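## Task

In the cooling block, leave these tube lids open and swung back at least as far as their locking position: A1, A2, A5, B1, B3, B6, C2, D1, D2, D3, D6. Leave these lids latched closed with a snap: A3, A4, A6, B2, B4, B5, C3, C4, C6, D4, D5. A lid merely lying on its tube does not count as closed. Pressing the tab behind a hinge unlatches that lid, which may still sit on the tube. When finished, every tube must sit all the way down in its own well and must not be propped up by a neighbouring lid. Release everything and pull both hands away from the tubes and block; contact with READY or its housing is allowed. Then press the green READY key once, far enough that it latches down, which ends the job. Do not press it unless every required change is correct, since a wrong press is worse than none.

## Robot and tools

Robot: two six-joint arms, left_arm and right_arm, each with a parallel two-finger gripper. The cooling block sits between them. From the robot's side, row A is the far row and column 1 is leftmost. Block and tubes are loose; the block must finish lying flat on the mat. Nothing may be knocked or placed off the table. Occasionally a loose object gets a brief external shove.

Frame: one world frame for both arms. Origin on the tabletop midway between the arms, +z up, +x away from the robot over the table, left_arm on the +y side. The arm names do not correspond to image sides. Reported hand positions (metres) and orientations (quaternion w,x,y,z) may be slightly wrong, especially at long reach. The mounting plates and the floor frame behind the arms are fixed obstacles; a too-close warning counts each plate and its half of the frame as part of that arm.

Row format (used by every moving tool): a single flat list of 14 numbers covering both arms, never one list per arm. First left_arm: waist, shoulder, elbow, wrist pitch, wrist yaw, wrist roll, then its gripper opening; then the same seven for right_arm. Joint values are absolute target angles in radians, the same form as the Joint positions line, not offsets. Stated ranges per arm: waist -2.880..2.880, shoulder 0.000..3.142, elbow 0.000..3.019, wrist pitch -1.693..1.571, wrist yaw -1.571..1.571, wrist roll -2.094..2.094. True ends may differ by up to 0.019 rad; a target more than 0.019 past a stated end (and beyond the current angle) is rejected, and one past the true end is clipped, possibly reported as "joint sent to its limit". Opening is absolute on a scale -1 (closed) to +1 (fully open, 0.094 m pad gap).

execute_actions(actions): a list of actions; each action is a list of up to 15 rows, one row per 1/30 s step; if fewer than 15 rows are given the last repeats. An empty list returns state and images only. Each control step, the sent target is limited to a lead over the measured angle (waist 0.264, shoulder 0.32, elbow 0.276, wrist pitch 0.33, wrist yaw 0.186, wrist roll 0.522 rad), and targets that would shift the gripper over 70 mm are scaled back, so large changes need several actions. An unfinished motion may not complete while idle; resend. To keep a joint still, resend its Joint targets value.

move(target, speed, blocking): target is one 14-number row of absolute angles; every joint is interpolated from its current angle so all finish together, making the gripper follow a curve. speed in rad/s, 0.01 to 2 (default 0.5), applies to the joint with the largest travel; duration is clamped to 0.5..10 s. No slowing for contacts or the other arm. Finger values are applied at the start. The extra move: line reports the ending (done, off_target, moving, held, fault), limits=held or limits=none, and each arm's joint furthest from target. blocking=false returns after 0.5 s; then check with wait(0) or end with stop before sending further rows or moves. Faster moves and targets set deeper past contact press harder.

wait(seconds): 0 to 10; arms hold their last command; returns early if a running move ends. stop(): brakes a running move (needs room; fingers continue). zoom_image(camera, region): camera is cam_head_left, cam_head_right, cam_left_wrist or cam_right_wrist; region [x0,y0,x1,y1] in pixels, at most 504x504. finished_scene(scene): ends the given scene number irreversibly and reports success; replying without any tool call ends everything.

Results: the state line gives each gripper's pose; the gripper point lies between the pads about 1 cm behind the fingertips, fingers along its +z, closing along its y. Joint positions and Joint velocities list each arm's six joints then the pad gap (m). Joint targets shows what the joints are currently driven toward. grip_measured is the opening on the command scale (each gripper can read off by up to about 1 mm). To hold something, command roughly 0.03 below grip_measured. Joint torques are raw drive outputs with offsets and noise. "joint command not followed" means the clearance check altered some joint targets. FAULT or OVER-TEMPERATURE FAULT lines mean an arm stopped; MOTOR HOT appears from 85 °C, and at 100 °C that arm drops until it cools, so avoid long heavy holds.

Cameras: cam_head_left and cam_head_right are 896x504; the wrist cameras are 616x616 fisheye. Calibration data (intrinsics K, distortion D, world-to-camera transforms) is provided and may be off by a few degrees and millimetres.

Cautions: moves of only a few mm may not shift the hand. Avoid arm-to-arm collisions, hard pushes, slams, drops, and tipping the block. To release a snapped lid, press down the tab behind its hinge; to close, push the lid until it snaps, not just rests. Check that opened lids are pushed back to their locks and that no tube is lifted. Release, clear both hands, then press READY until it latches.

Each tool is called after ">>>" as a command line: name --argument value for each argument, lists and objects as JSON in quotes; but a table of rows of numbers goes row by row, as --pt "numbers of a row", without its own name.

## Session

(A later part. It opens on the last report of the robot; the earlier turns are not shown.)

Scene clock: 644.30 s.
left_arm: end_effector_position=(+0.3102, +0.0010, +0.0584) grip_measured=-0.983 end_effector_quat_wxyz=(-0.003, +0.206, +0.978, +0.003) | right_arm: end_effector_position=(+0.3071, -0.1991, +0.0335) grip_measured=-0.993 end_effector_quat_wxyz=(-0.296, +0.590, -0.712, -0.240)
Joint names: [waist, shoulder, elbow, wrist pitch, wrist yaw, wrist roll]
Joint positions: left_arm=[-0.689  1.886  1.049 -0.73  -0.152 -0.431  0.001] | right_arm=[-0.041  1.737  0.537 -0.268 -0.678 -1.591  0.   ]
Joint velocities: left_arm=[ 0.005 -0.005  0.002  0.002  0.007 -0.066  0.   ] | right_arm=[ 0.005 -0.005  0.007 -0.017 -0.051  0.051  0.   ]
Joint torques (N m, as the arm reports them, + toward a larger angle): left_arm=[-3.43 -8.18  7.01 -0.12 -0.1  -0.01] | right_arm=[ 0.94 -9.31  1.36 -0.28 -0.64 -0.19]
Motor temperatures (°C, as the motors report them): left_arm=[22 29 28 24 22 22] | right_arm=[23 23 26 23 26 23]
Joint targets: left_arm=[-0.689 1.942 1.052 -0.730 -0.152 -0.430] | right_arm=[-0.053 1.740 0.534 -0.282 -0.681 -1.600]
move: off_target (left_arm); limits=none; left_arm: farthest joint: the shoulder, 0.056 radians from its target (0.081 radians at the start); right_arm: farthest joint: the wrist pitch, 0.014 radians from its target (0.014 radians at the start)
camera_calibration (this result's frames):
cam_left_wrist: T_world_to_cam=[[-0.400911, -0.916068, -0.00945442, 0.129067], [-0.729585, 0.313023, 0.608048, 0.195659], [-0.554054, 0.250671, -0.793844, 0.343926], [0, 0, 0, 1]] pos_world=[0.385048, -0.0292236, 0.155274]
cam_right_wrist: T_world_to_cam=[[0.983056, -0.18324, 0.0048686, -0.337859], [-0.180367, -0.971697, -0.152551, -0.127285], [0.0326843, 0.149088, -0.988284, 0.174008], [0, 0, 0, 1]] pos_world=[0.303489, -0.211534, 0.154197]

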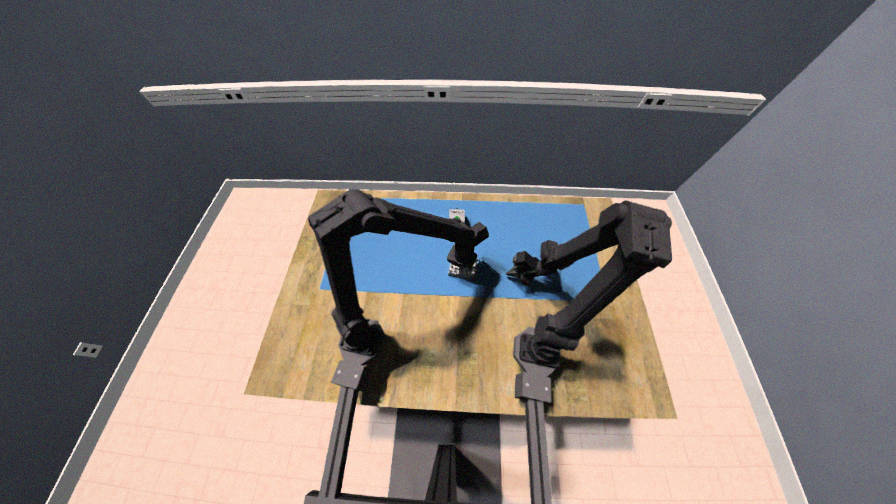

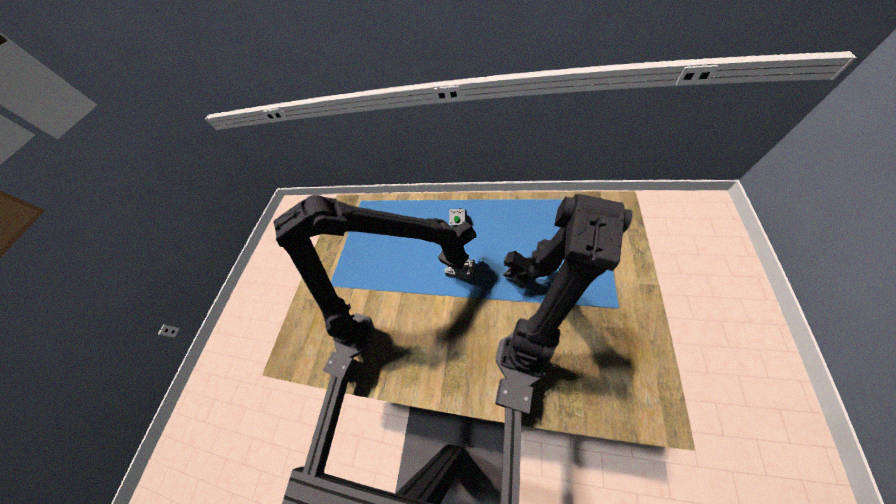

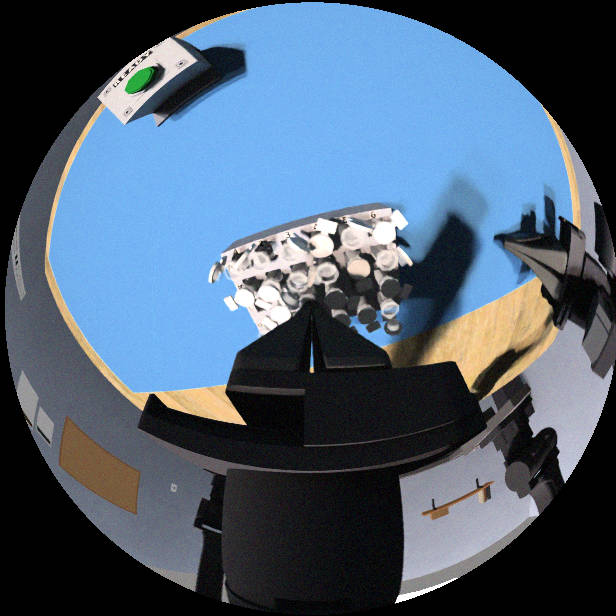

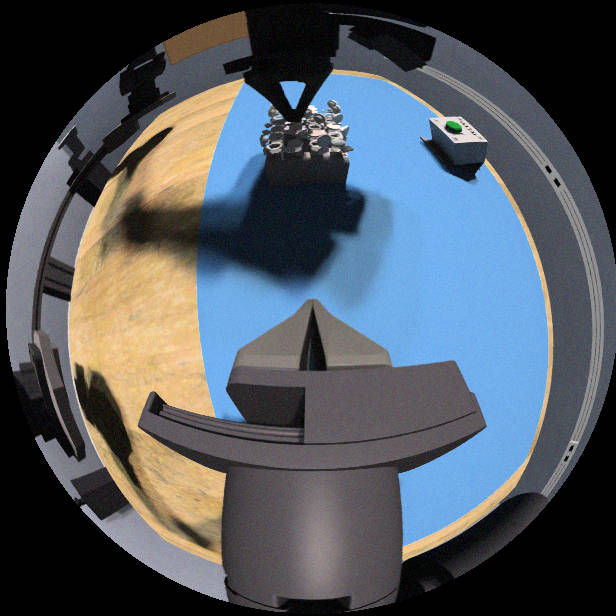

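>>> move --target '[-0.689,1.795,1.052,-0.73,-0.152,-0.43,-1,-0.053,1.74,0.534,-0.282,-0.681,-1.6,-1]' --speed 0.15

>>> move --target '[-0.614,1.822,1.052,-0.73,-0.152,-0.365,-1,-0.053,1.74,0.534,-0.282,-0.681,-1.6,-1]' --speed 0.12

>>> move --target '[-0.621,1.875,1.052,-0.73,-0.152,-0.375,-1,-0.053,1.74,0.534,-0.282,-0.681,-1.6,-1]' --speed 0.08

>>> zoom_image --camera "cam_left_wrist" --region '[240, 220, 380, 340]'

Scene clock: 660.10 s.
left_arm: end_effector_position=(+0.3216, -0.0050, +0.0878) grip_measured=-0.983 end_effector_quat_wxyz=(+0.023, +0.201, +0.979, -0.016) | right_arm: end_effector_position=(+0.3071, -0.1991, +0.0335) grip_measured=-0.993 end_effector_quat_wxyz=(-0.296, +0.590, -0.712, -0.240)
Joint names: [waist, shoulder, elbow, wrist pitch, wrist yaw, wrist roll]
Joint positions: left_arm=[-0.689  1.819  1.049 -0.73  -0.152 -0.431  0.001] | right_arm=[-0.041  1.737  0.537 -0.268 -0.678 -1.591  0.   ]
Joint velocities: left_arm=[-0.005  0.015  0.007  0.012 -0.051 -0.081 -0.001] | right_arm=[-0.005 -0.005 -0.007 -0.007 -0.007  0.051  0.   ]
Joint torques (N m, as the arm reports them, + toward a larger angle): left_arm=[ -3.36 -13.68   7.63   0.02  -0.09   0.03] | right_arm=[  0.4  -10.     1.78  -0.46  -0.69  -0.12]
Motor temperatures (°C, as the motors report them): left_arm=[22 29 28 24 22 22] | right_arm=[23 23 25 23 26 23]
Joint targets: left_arm=[-0.689 1.795 1.052 -0.730 -0.152 -0.430] | right_arm=[-0.053 1.740 0.534 -0.282 -0.681 -1.600]
move: off_target (left_arm); limits=none; left_arm: farthest joint: the shoulder, 0.024 radians from its target (0.091 radians at the start); right_arm: farthest joint: the wrist pitch, 0.014 radians from its target (0.014 radians at the start)
camera_calibration (this result's frames):
cam_left_wrist: T_world_to_cam=[[-0.39184, -0.919843, 0.0186965, 0.122938], [-0.758563, 0.334503, 0.559186, 0.20169], [-0.520618, 0.204929, -0.828831, 0.367112], [0, 0, 0, 1]] pos_world=[0.392292, -0.029614, 0.189193]
cam_right_wrist: T_world_to_cam=[[0.983056, -0.18324, 0.0048686, -0.337859], [-0.180367, -0.971697, -0.152551, -0.127285], [0.0326843, 0.149088, -0.988284, 0.174008], [0, 0, 0, 1]] pos_world=[0.303489, -0.211534, 0.154197]

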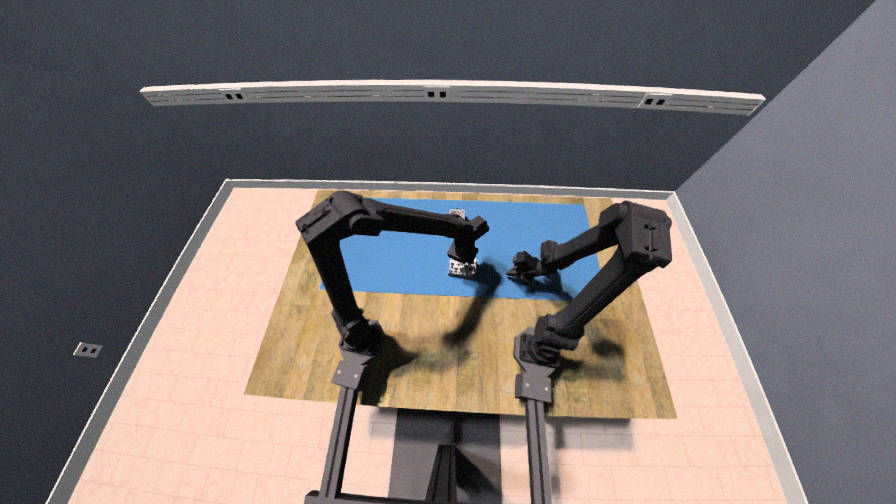

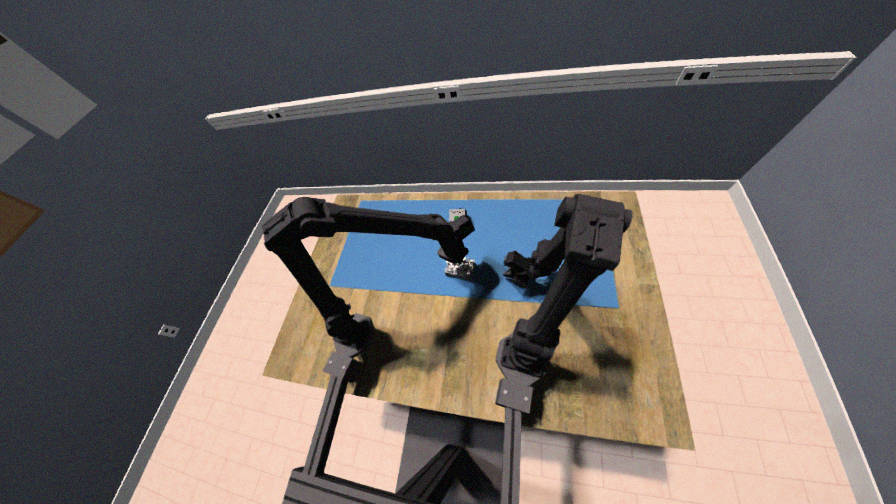

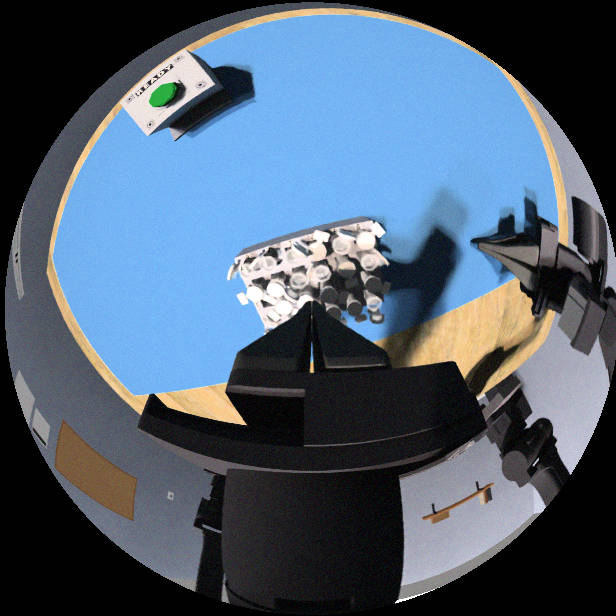

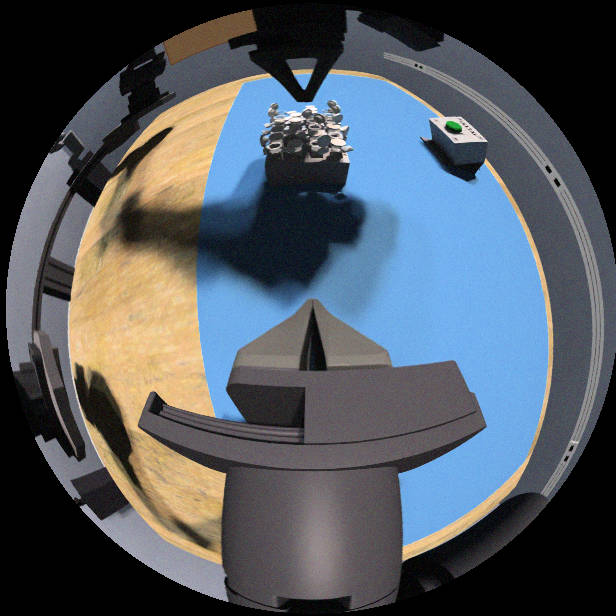

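Scene clock: 661.23 s.
left_arm: end_effector_position=(+0.3443, +0.0191, +0.0828) grip_measured=-0.983 end_effector_quat_wxyz=(+0.020, +0.194, +0.981, -0.012) | right_arm: end_effector_position=(+0.3071, -0.1991, +0.0335) grip_measured=-0.993 end_effector_quat_wxyz=(-0.296, +0.590, -0.712, -0.240)
Joint names: [waist, shoulder, elbow, wrist pitch, wrist yaw, wrist roll]
Joint positions: left_arm=[-0.618  1.819  1.049 -0.73  -0.152 -0.376  0.001] | right_arm=[-0.041  1.737  0.537 -0.268 -0.678 -1.591  0.   ]
Joint velocities: left_arm=[-0.005 -0.005 -0.002 -0.017  0.022 -0.022  0.001] | right_arm=[-0.024 -0.005 -0.022  0.002 -0.022  0.066  0.001]
Joint torques (N m, as the arm reports them, + toward a larger angle): left_arm=[ -2.61 -11.72   7.44   0.01  -0.08   0.14] | right_arm=[ 0.25 -9.81  1.77 -0.44 -0.7  -0.11]
Motor temperatures (°C, as the motors report them): left_arm=[22 29 28 24 22 22] | right_arm=[23 23 25 23 26 23]
Joint targets: left_arm=[-0.614 1.822 1.052 -0.730 -0.152 -0.365] | right_arm=[-0.053 1.740 0.534 -0.282 -0.681 -1.600]
move: done; limits=none; left_arm: farthest joint: the wrist roll, 0.011 radians from its target (0.066 radians at the start); right_arm: farthest joint: the wrist pitch, 0.014 radians from its target (0.014 radians at the start)
camera_calibration (this result's frames):
cam_left_wrist: T_world_to_cam=[[-0.377671, -0.925879, 0.0106122, 0.150056], [-0.761041, 0.316921, 0.566019, 0.214255], [-0.527428, 0.205693, -0.824324, 0.371812], [0, 0, 0, 1]] pos_world=[0.415833, -0.00544696, 0.183629]
cam_right_wrist: T_world_to_cam=[[0.983056, -0.18324, 0.0048686, -0.337859], [-0.180367, -0.971697, -0.152551, -0.127285], [0.0326843, 0.149088, -0.988284, 0.174008], [0, 0, 0, 1]] pos_world=[0.303489, -0.211534, 0.154197]

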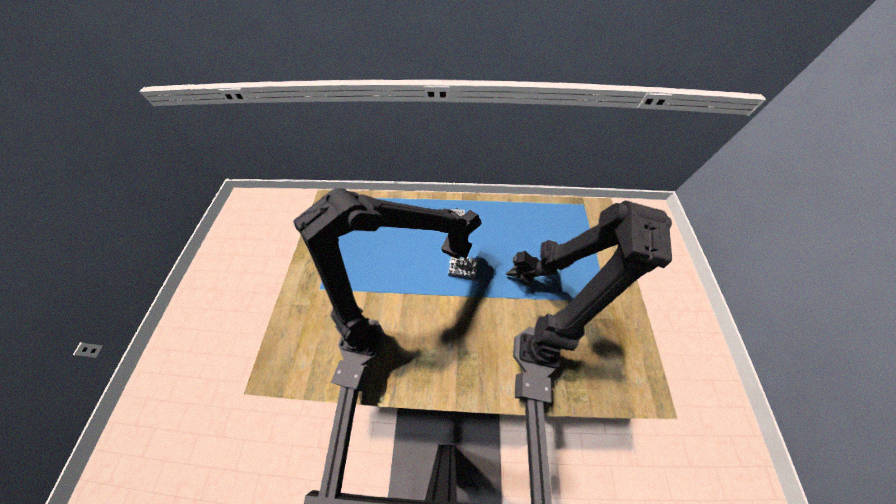

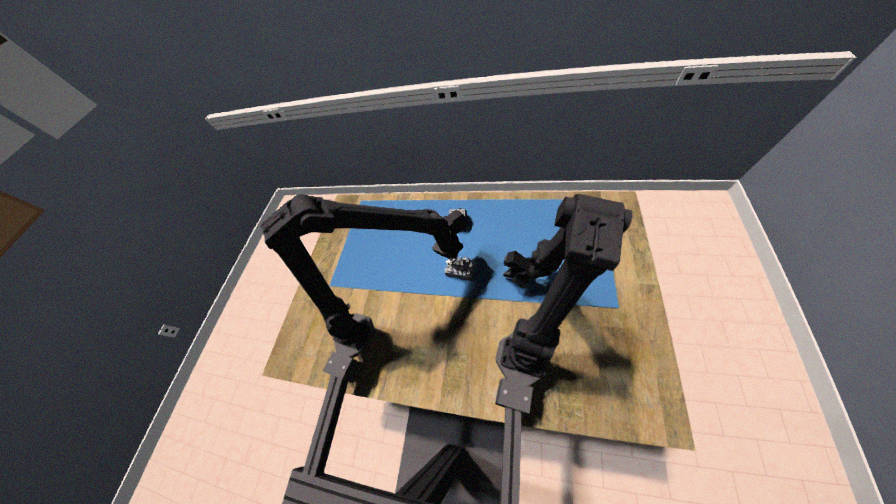

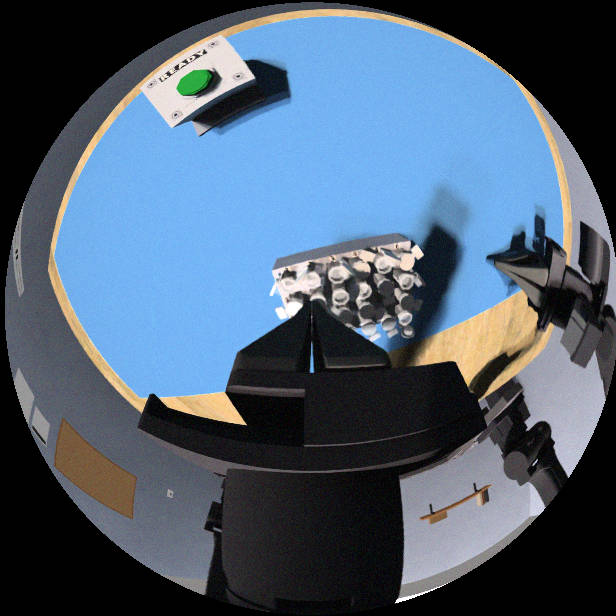

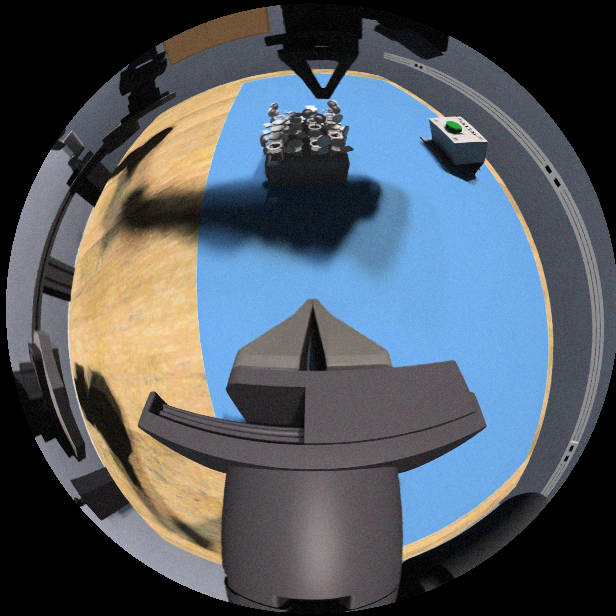

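Scene clock: 662.27 s.
left_arm: end_effector_position=(+0.3372, +0.0223, +0.0649) grip_measured=-0.983 end_effector_quat_wxyz=(+0.003, +0.197, +0.980, -0.001) | right_arm: end_effector_position=(+0.3071, -0.1991, +0.0335) grip_measured=-0.993 end_effector_quat_wxyz=(-0.296, +0.590, -0.712, -0.240)
Joint names: [waist, shoulder, elbow, wrist pitch, wrist yaw, wrist roll]
Joint positions: left_arm=[-0.618  1.86   1.049 -0.73  -0.152 -0.376  0.001] | right_arm=[-0.041  1.737  0.537 -0.268 -0.678 -1.591  0.   ]
Joint velocities: left_arm=[-0.024  0.005 -0.007  0.002  0.007 -0.066 -0.001] | right_arm=[-0.005 -0.005  0.002 -0.012 -0.007  0.007  0.001]
Joint torques (N m, as the arm reports them, + toward a larger angle): left_arm=[ -3.45 -11.06   7.2   -0.15  -0.07   0.  ] | right_arm=[ 0.69 -9.94  1.69 -0.46 -0.68 -0.07]
Motor temperatures (°C, as the motors report them): left_arm=[22 29 28 24 22 22] | right_arm=[23 23 25 23 26 23]
Joint targets: left_arm=[-0.621 1.875 1.052 -0.730 -0.152 -0.375] | right_arm=[-0.053 1.740 0.534 -0.282 -0.681 -1.600]
move: done; limits=none; left_arm: farthest joint: the shoulder, 0.015 radians from its target (0.056 radians at the start); right_arm: farthest joint: the wrist pitch, 0.014 radians from its target (0.014 radians at the start)
camera_calibration (this result's frames):
cam_left_wrist: T_world_to_cam=[[-0.383215, -0.923648, -0.00448892, 0.153293], [-0.742364, 0.305102, 0.596497, 0.209956], [-0.549584, 0.231919, -0.802603, 0.35817], [0, 0, 0, 1]] pos_world=[0.411452, -0.0055356, 0.162918]
cam_right_wrist: T_world_to_cam=[[0.983056, -0.18324, 0.0048686, -0.337859], [-0.180367, -0.971697, -0.152551, -0.127285], [0.0326843, 0.149088, -0.988284, 0.174008], [0, 0, 0, 1]] pos_world=[0.303489, -0.211534, 0.154197]

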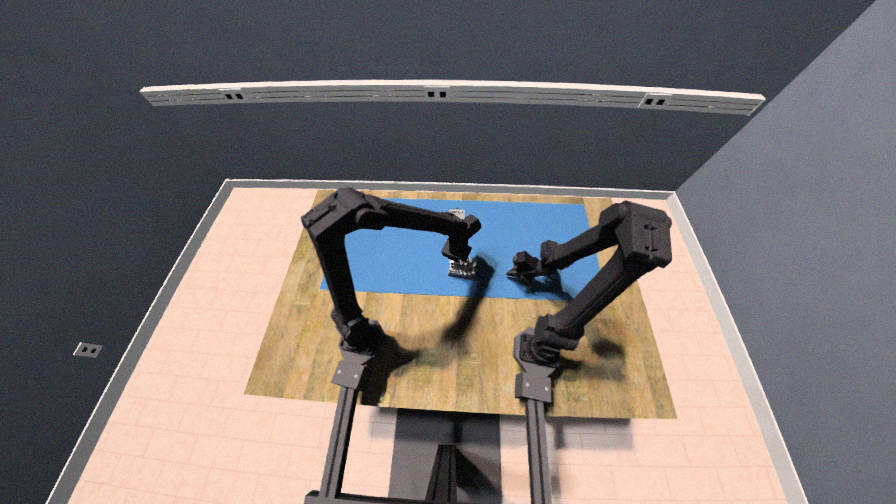

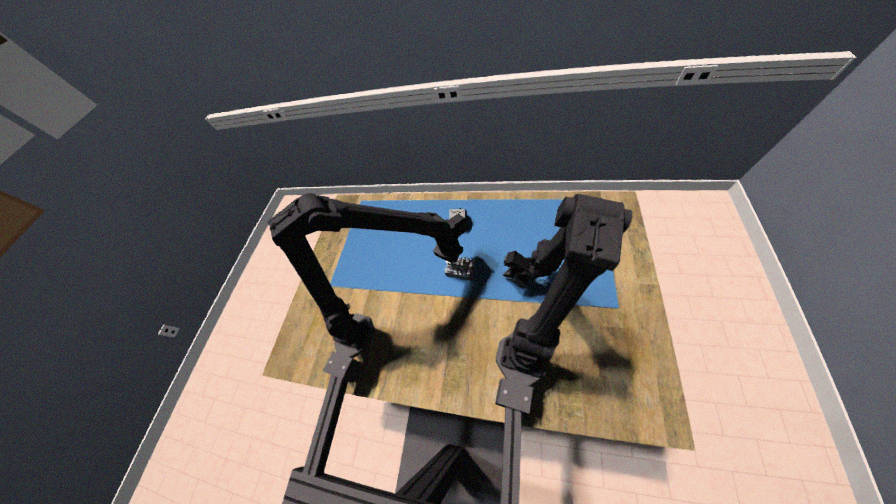

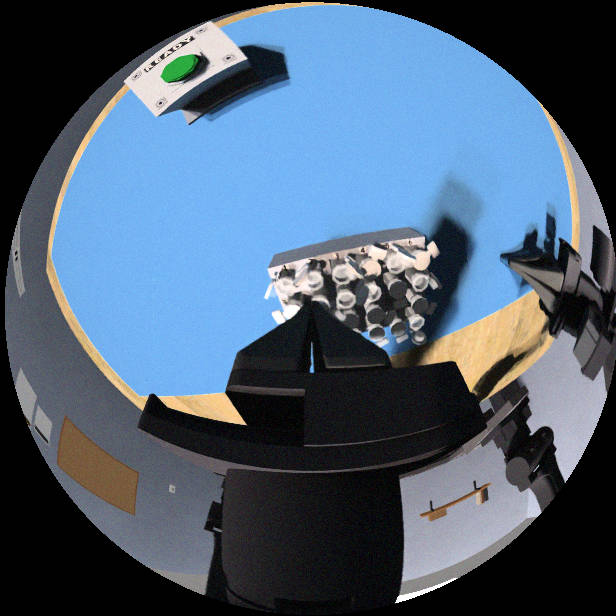

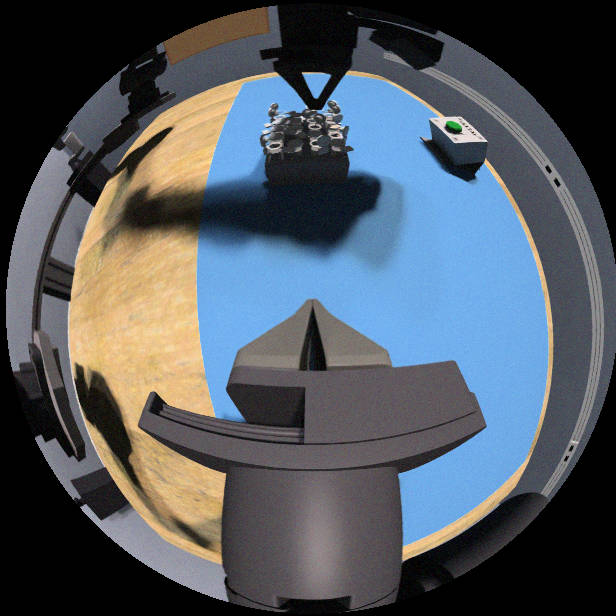

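Region (240, 220, 380, 340) of cam_left_wrist's 616x616 image, scaled by 3.600, with more detail than that image has; it fills the top 432 rows of this view, and the rest is white.

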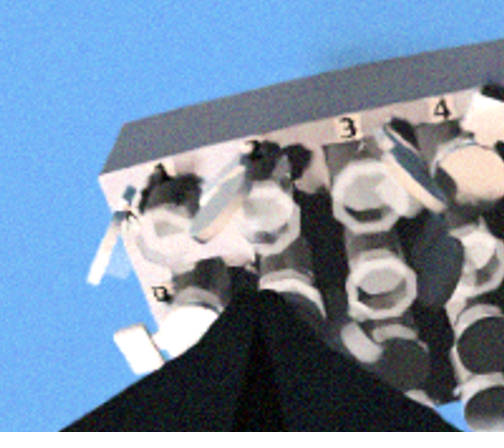

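>>> execute_actions --actions '[]'

Scene clock: 687.13 s.
left_arm: end_effector_position=(+0.3372, +0.0223, +0.0649) grip_measured=-0.983 end_effector_quat_wxyz=(+0.003, +0.197, +0.980, -0.001) | right_arm: end_effector_position=(+0.3071, -0.1991, +0.0335) grip_measured=-0.993 end_effector_quat_wxyz=(-0.296, +0.590, -0.712, -0.240)
Joint names: [waist, shoulder, elbow, wrist pitch, wrist yaw, wrist roll]
Joint positions: left_arm=[-0.618  1.86   1.049 -0.73  -0.152 -0.376  0.001] | right_arm=[-0.041  1.737  0.537 -0.268 -0.678 -1.591  0.   ]
Joint velocities: left_arm=[-0.005 -0.015  0.007  0.002  0.037 -0.007 -0.   ] | right_arm=[ 0.005 -0.005  0.012 -0.017 -0.007 -0.125 -0.   ]
Joint torques (N m, as the arm reports them, + toward a larger angle): left_arm=[ -3.29 -11.13   7.16  -0.13  -0.1    0.02] | right_arm=[ 0.   -9.8   1.68 -0.48 -0.7  -0.13]
Motor temperatures (°C, as the motors report them): left_arm=[22 29 28 24 22 22] | right_arm=[23 23 25 23 26 23]
Joint targets: left_arm=[-0.621 1.875 1.052 -0.730 -0.152 -0.375] | right_arm=[-0.053 1.740 0.534 -0.282 -0.681 -1.600]
camera_calibration (this result's frames):
cam_left_wrist: T_world_to_cam=[[-0.383215, -0.923648, -0.00448892, 0.153293], [-0.742364, 0.305102, 0.596497, 0.209956], [-0.549584, 0.231919, -0.802603, 0.35817], [0, 0, 0, 1]] pos_world=[0.411452, -0.0055356, 0.162918]
cam_right_wrist: T_world_to_cam=[[0.983056, -0.18324, 0.0048686, -0.337859], [-0.180367, -0.971697, -0.152551, -0.127285], [0.0326843, 0.149088, -0.988284, 0.174008], [0, 0, 0, 1]] pos_world=[0.303489, -0.211534, 0.154197]

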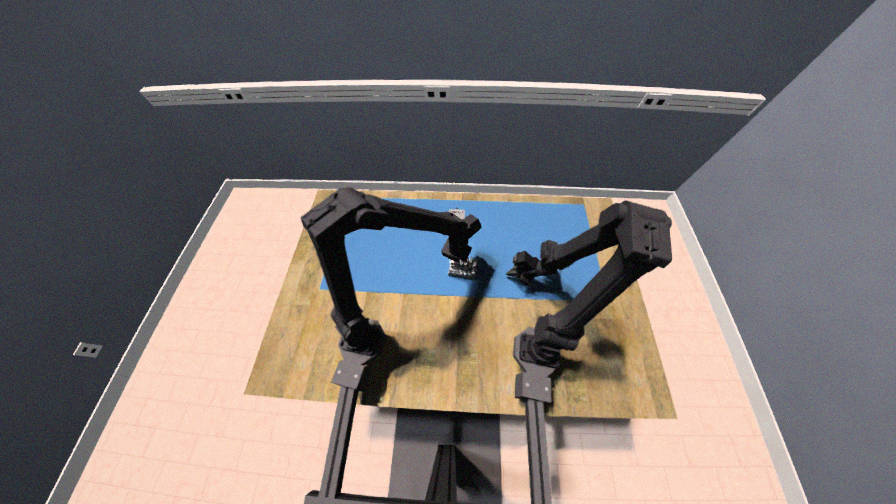

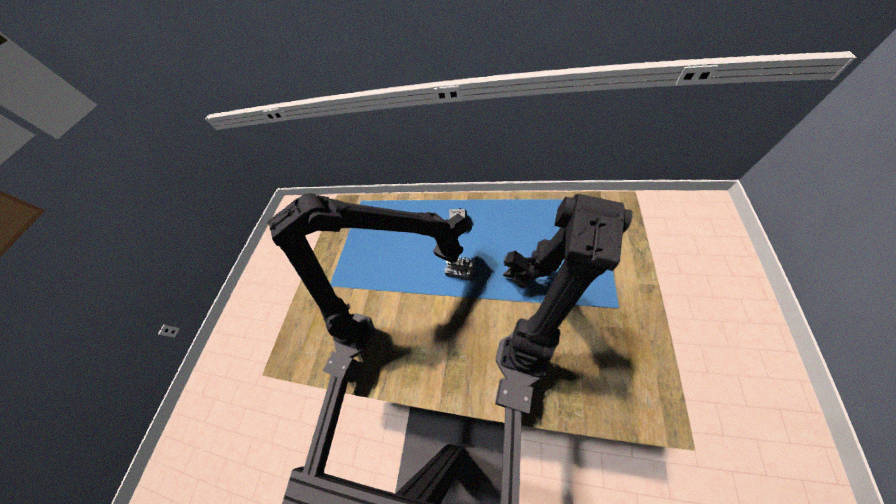

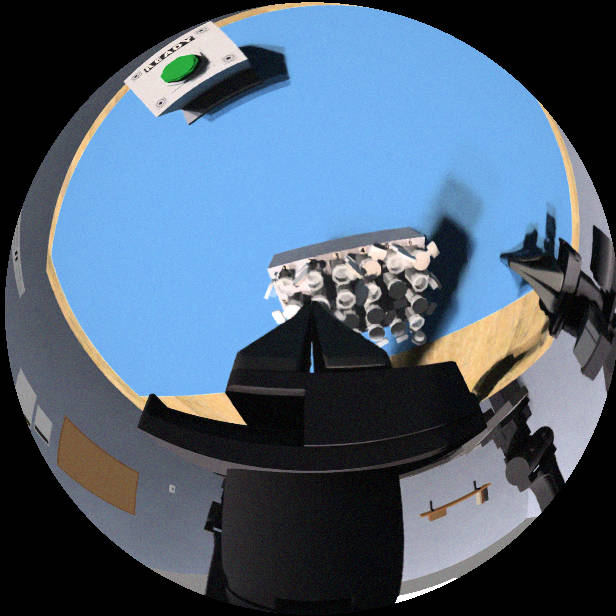

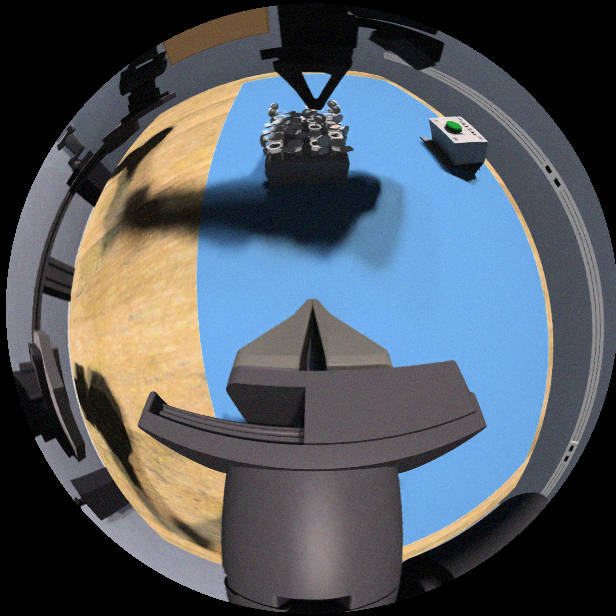

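>>> move --target '[-0.634,1.86,1.052,-0.698,-0.152,-0.376,-1,-0.053,1.74,0.534,-0.282,-0.681,-1.6,-1]' --speed 0.06

>>> zoom_image --camera "cam_left_wrist" --region '[240, 220, 380, 340]'

Scene clock: 690.23 s.
left_arm: end_effector_position=(+0.3385, +0.0180, +0.0653) grip_measured=-0.983 end_effector_quat_wxyz=(+0.010, +0.198, +0.980, -0.005) | right_arm: end_effector_position=(+0.3071, -0.1991, +0.0335) grip_measured=-0.993 end_effector_quat_wxyz=(-0.296, +0.590, -0.712, -0.240)
Joint names: [waist, shoulder, elbow, wrist pitch, wrist yaw, wrist roll]
Joint positions: left_arm=[-0.623  1.86   1.049 -0.715 -0.152 -0.376  0.001] | right_arm=[-0.041  1.737  0.537 -0.268 -0.678 -1.591  0.   ]
Joint velocities: left_arm=[-0.005 -0.005 -0.012 -0.012 -0.037 -0.007  0.001] | right_arm=[-0.005 -0.005  0.002 -0.012  0.007  0.11  -0.   ]
Joint torques (N m, as the arm reports them, + toward a larger angle): left_arm=[ -3.95 -12.25   7.13   0.56  -0.09   0.01] | right_arm=[ 0.77 -9.45  1.59 -0.5  -0.68 -0.12]
Motor temperatures (°C, as the motors report them): left_arm=[22 29 28 24 22 22] | right_arm=[23 23 25 23 26 23]
Joint targets: left_arm=[-0.634 1.860 1.052 -0.698 -0.152 -0.376] | right_arm=[-0.053 1.740 0.534 -0.282 -0.681 -1.600]
move: done; limits=none; left_arm: farthest joint: the wrist pitch, 0.017 radians from its target (0.032 radians at the start); right_arm: farthest joint: the wrist pitch, 0.014 radians from its target (0.014 radians at the start)
camera_calibration (this result's frames):
cam_left_wrist: T_world_to_cam=[[-0.385221, -0.922823, 0.00162327, 0.150138], [-0.748448, 0.313459, 0.584439, 0.21472], [-0.539843, 0.223924, -0.811436, 0.357606], [0, 0, 0, 1]] pos_world=[0.411594, -0.00883186, 0.16444]
cam_right_wrist: T_world_to_cam=[[0.983056, -0.18324, 0.0048686, -0.337859], [-0.180367, -0.971697, -0.152551, -0.127285], [0.0326843, 0.149088, -0.988284, 0.174008], [0, 0, 0, 1]] pos_world=[0.303489, -0.211534, 0.154197]

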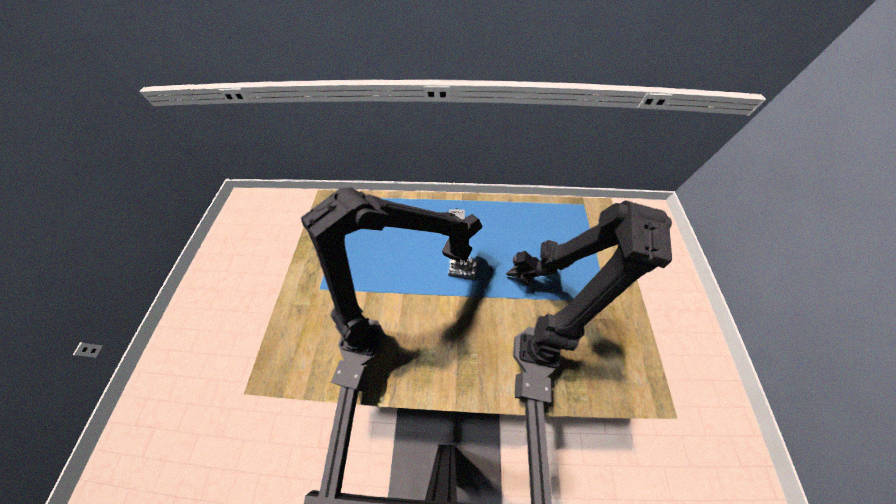

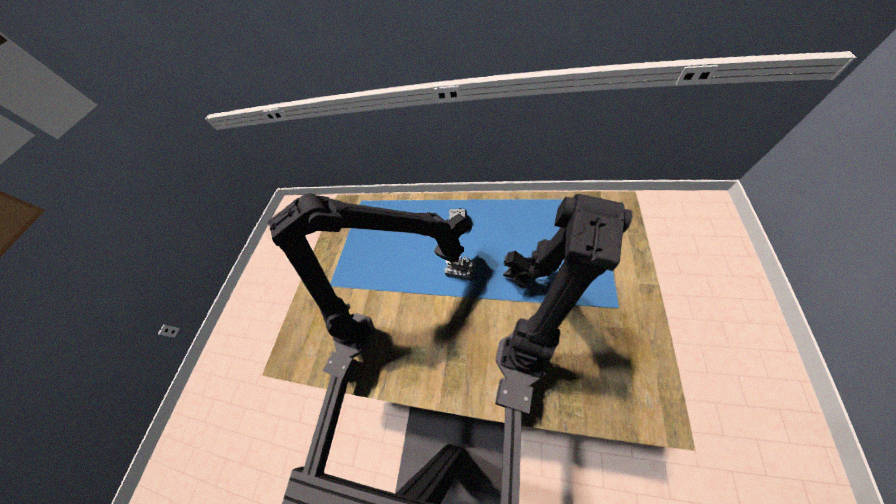

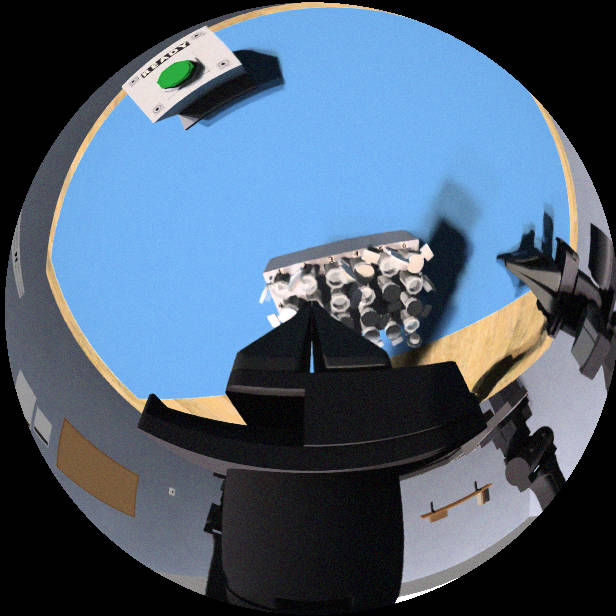

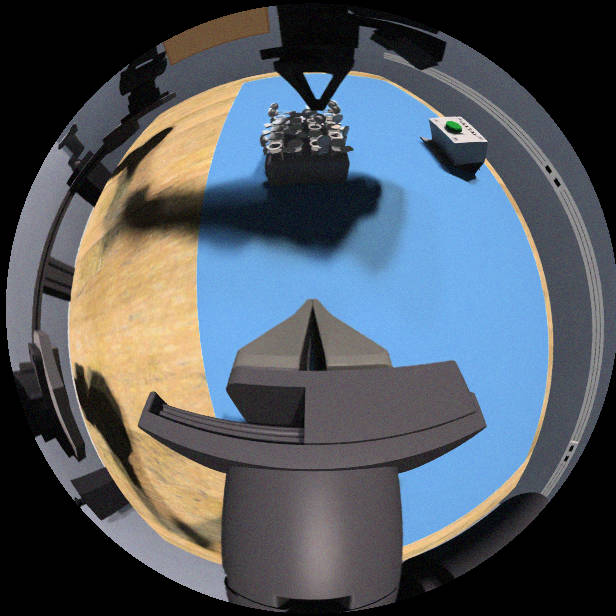

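Region (240, 220, 380, 340) of cam_left_wrist's 616x616 image, scaled by 3.600, with more detail than that image has; it fills the top 432 rows of this view, and the rest is white.

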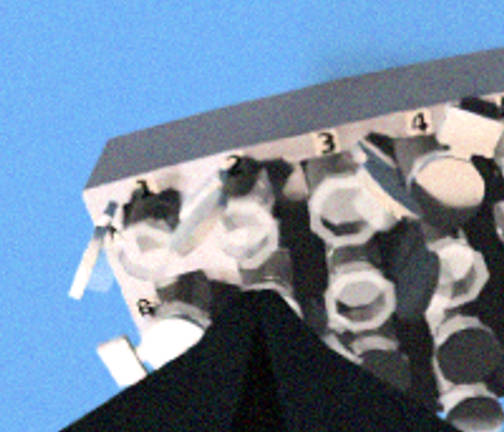

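>>> move --target '[-0.626,1.93,1.052,-0.712,-0.152,-0.376,-1,-0.053,1.74,0.534,-0.282,-0.681,-1.6,-1]' --speed 0.06

>>> zoom_image --camera "cam_left_wrist" --region '[240, 220, 380, 340]'

Scene clock: 694.70 s.
left_arm: end_effector_position=(+0.3354, +0.0193, +0.0581) grip_measured=-0.983 end_effector_quat_wxyz=(+0.003, +0.199, +0.980, -0.001) | right_arm: end_effector_position=(+0.3071, -0.1991, +0.0335) grip_measured=-0.993 end_effector_quat_wxyz=(-0.296, +0.590, -0.712, -0.240)
Joint names: [waist, shoulder, elbow, wrist pitch, wrist yaw, wrist roll]
Joint positions: left_arm=[-0.623  1.876  1.049 -0.715 -0.152 -0.376  0.001] | right_arm=[-0.041  1.737  0.537 -0.268 -0.678 -1.591  0.   ]
Joint velocities: left_arm=[-0.015  0.005 -0.007  0.002  0.051  0.022 -0.   ] | right_arm=[-0.005 -0.015 -0.002 -0.017 -0.066  0.066 -0.001]
Joint torques (N m, as the arm reports them, + toward a larger angle): left_arm=[-3.86 -8.55  7.15 -0.1  -0.09  0.  ] | right_arm=[ 0.78 -9.6   1.67 -0.48 -0.7  -0.13]
Motor temperatures (°C, as the motors report them): left_arm=[22 29 28 24 22 22] | right_arm=[23 23 25 23 26 23]
Joint targets: left_arm=[-0.626 1.930 1.052 -0.712 -0.152 -0.376] | right_arm=[-0.053 1.740 0.534 -0.282 -0.681 -1.600]
move: off_target (left_arm); limits=none; left_arm: farthest joint: the shoulder, 0.054 radians from its target (0.070 radians at the start); right_arm: farthest joint: the wrist pitch, 0.014 radians from its target (0.014 radians at the start)
camera_calibration (this result's frames):
cam_left_wrist: T_world_to_cam=[[-0.387844, -0.921715, -0.00438916, 0.151356], [-0.74077, 0.308864, 0.596542, 0.21297], [-0.548486, 0.234616, -0.80257, 0.352031], [0, 0, 0, 1]] pos_world=[0.409549, -0.00886394, 0.156148]
cam_right_wrist: T_world_to_cam=[[0.983056, -0.18324, 0.0048686, -0.337859], [-0.180367, -0.971697, -0.152551, -0.127285], [0.0326843, 0.149088, -0.988284, 0.174008], [0, 0, 0, 1]] pos_world=[0.303489, -0.211534, 0.154197]

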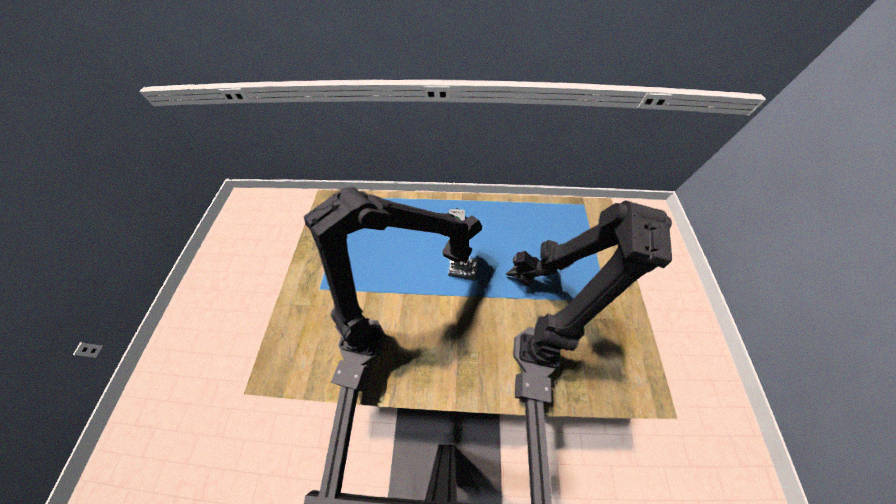

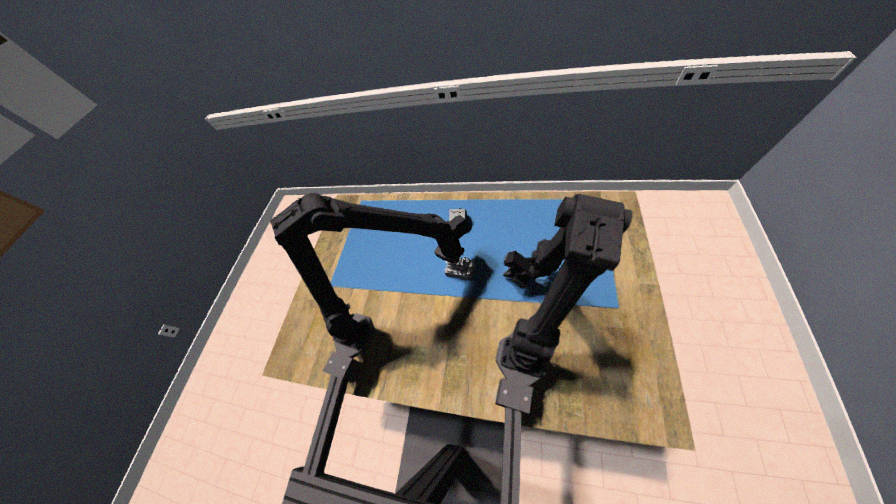

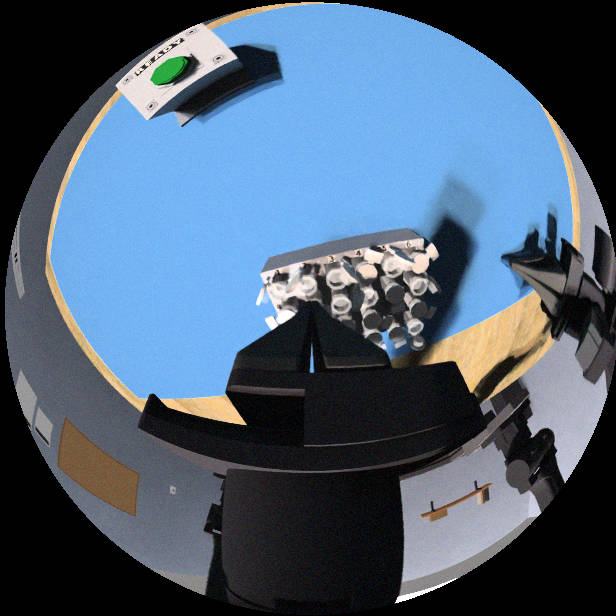

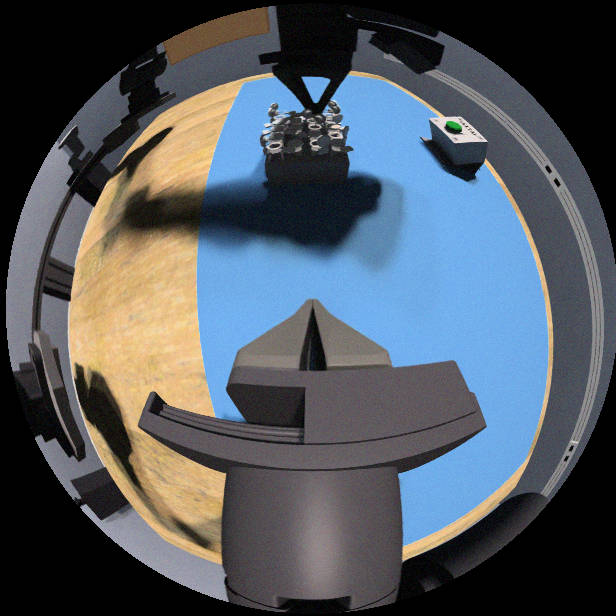

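Region (240, 220, 380, 340) of cam_left_wrist's 616x616 image, scaled by 3.600, with more detail than that image has; it fills the top 432 rows of this view, and the rest is white.

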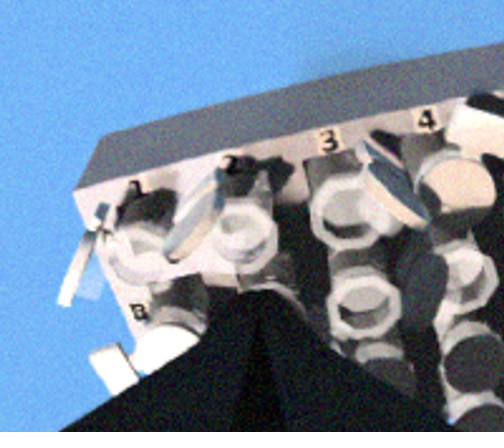

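>>> zoom_image --camera "cam_left_wrist" --region '[310, 225, 450, 345]'

Region (310, 225, 450, 345) of cam_left_wrist's 616x616 image, scaled by 3.600, with more detail than that image has; it fills the top 432 rows of this view, and the rest is white.

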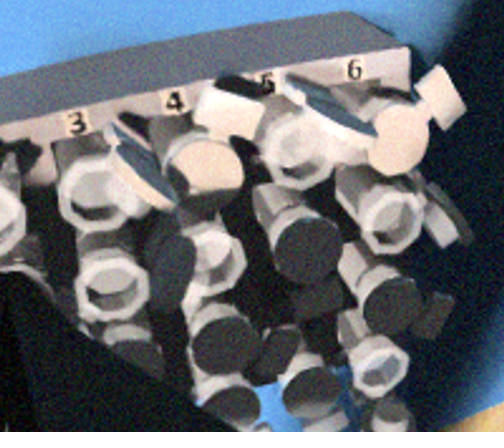

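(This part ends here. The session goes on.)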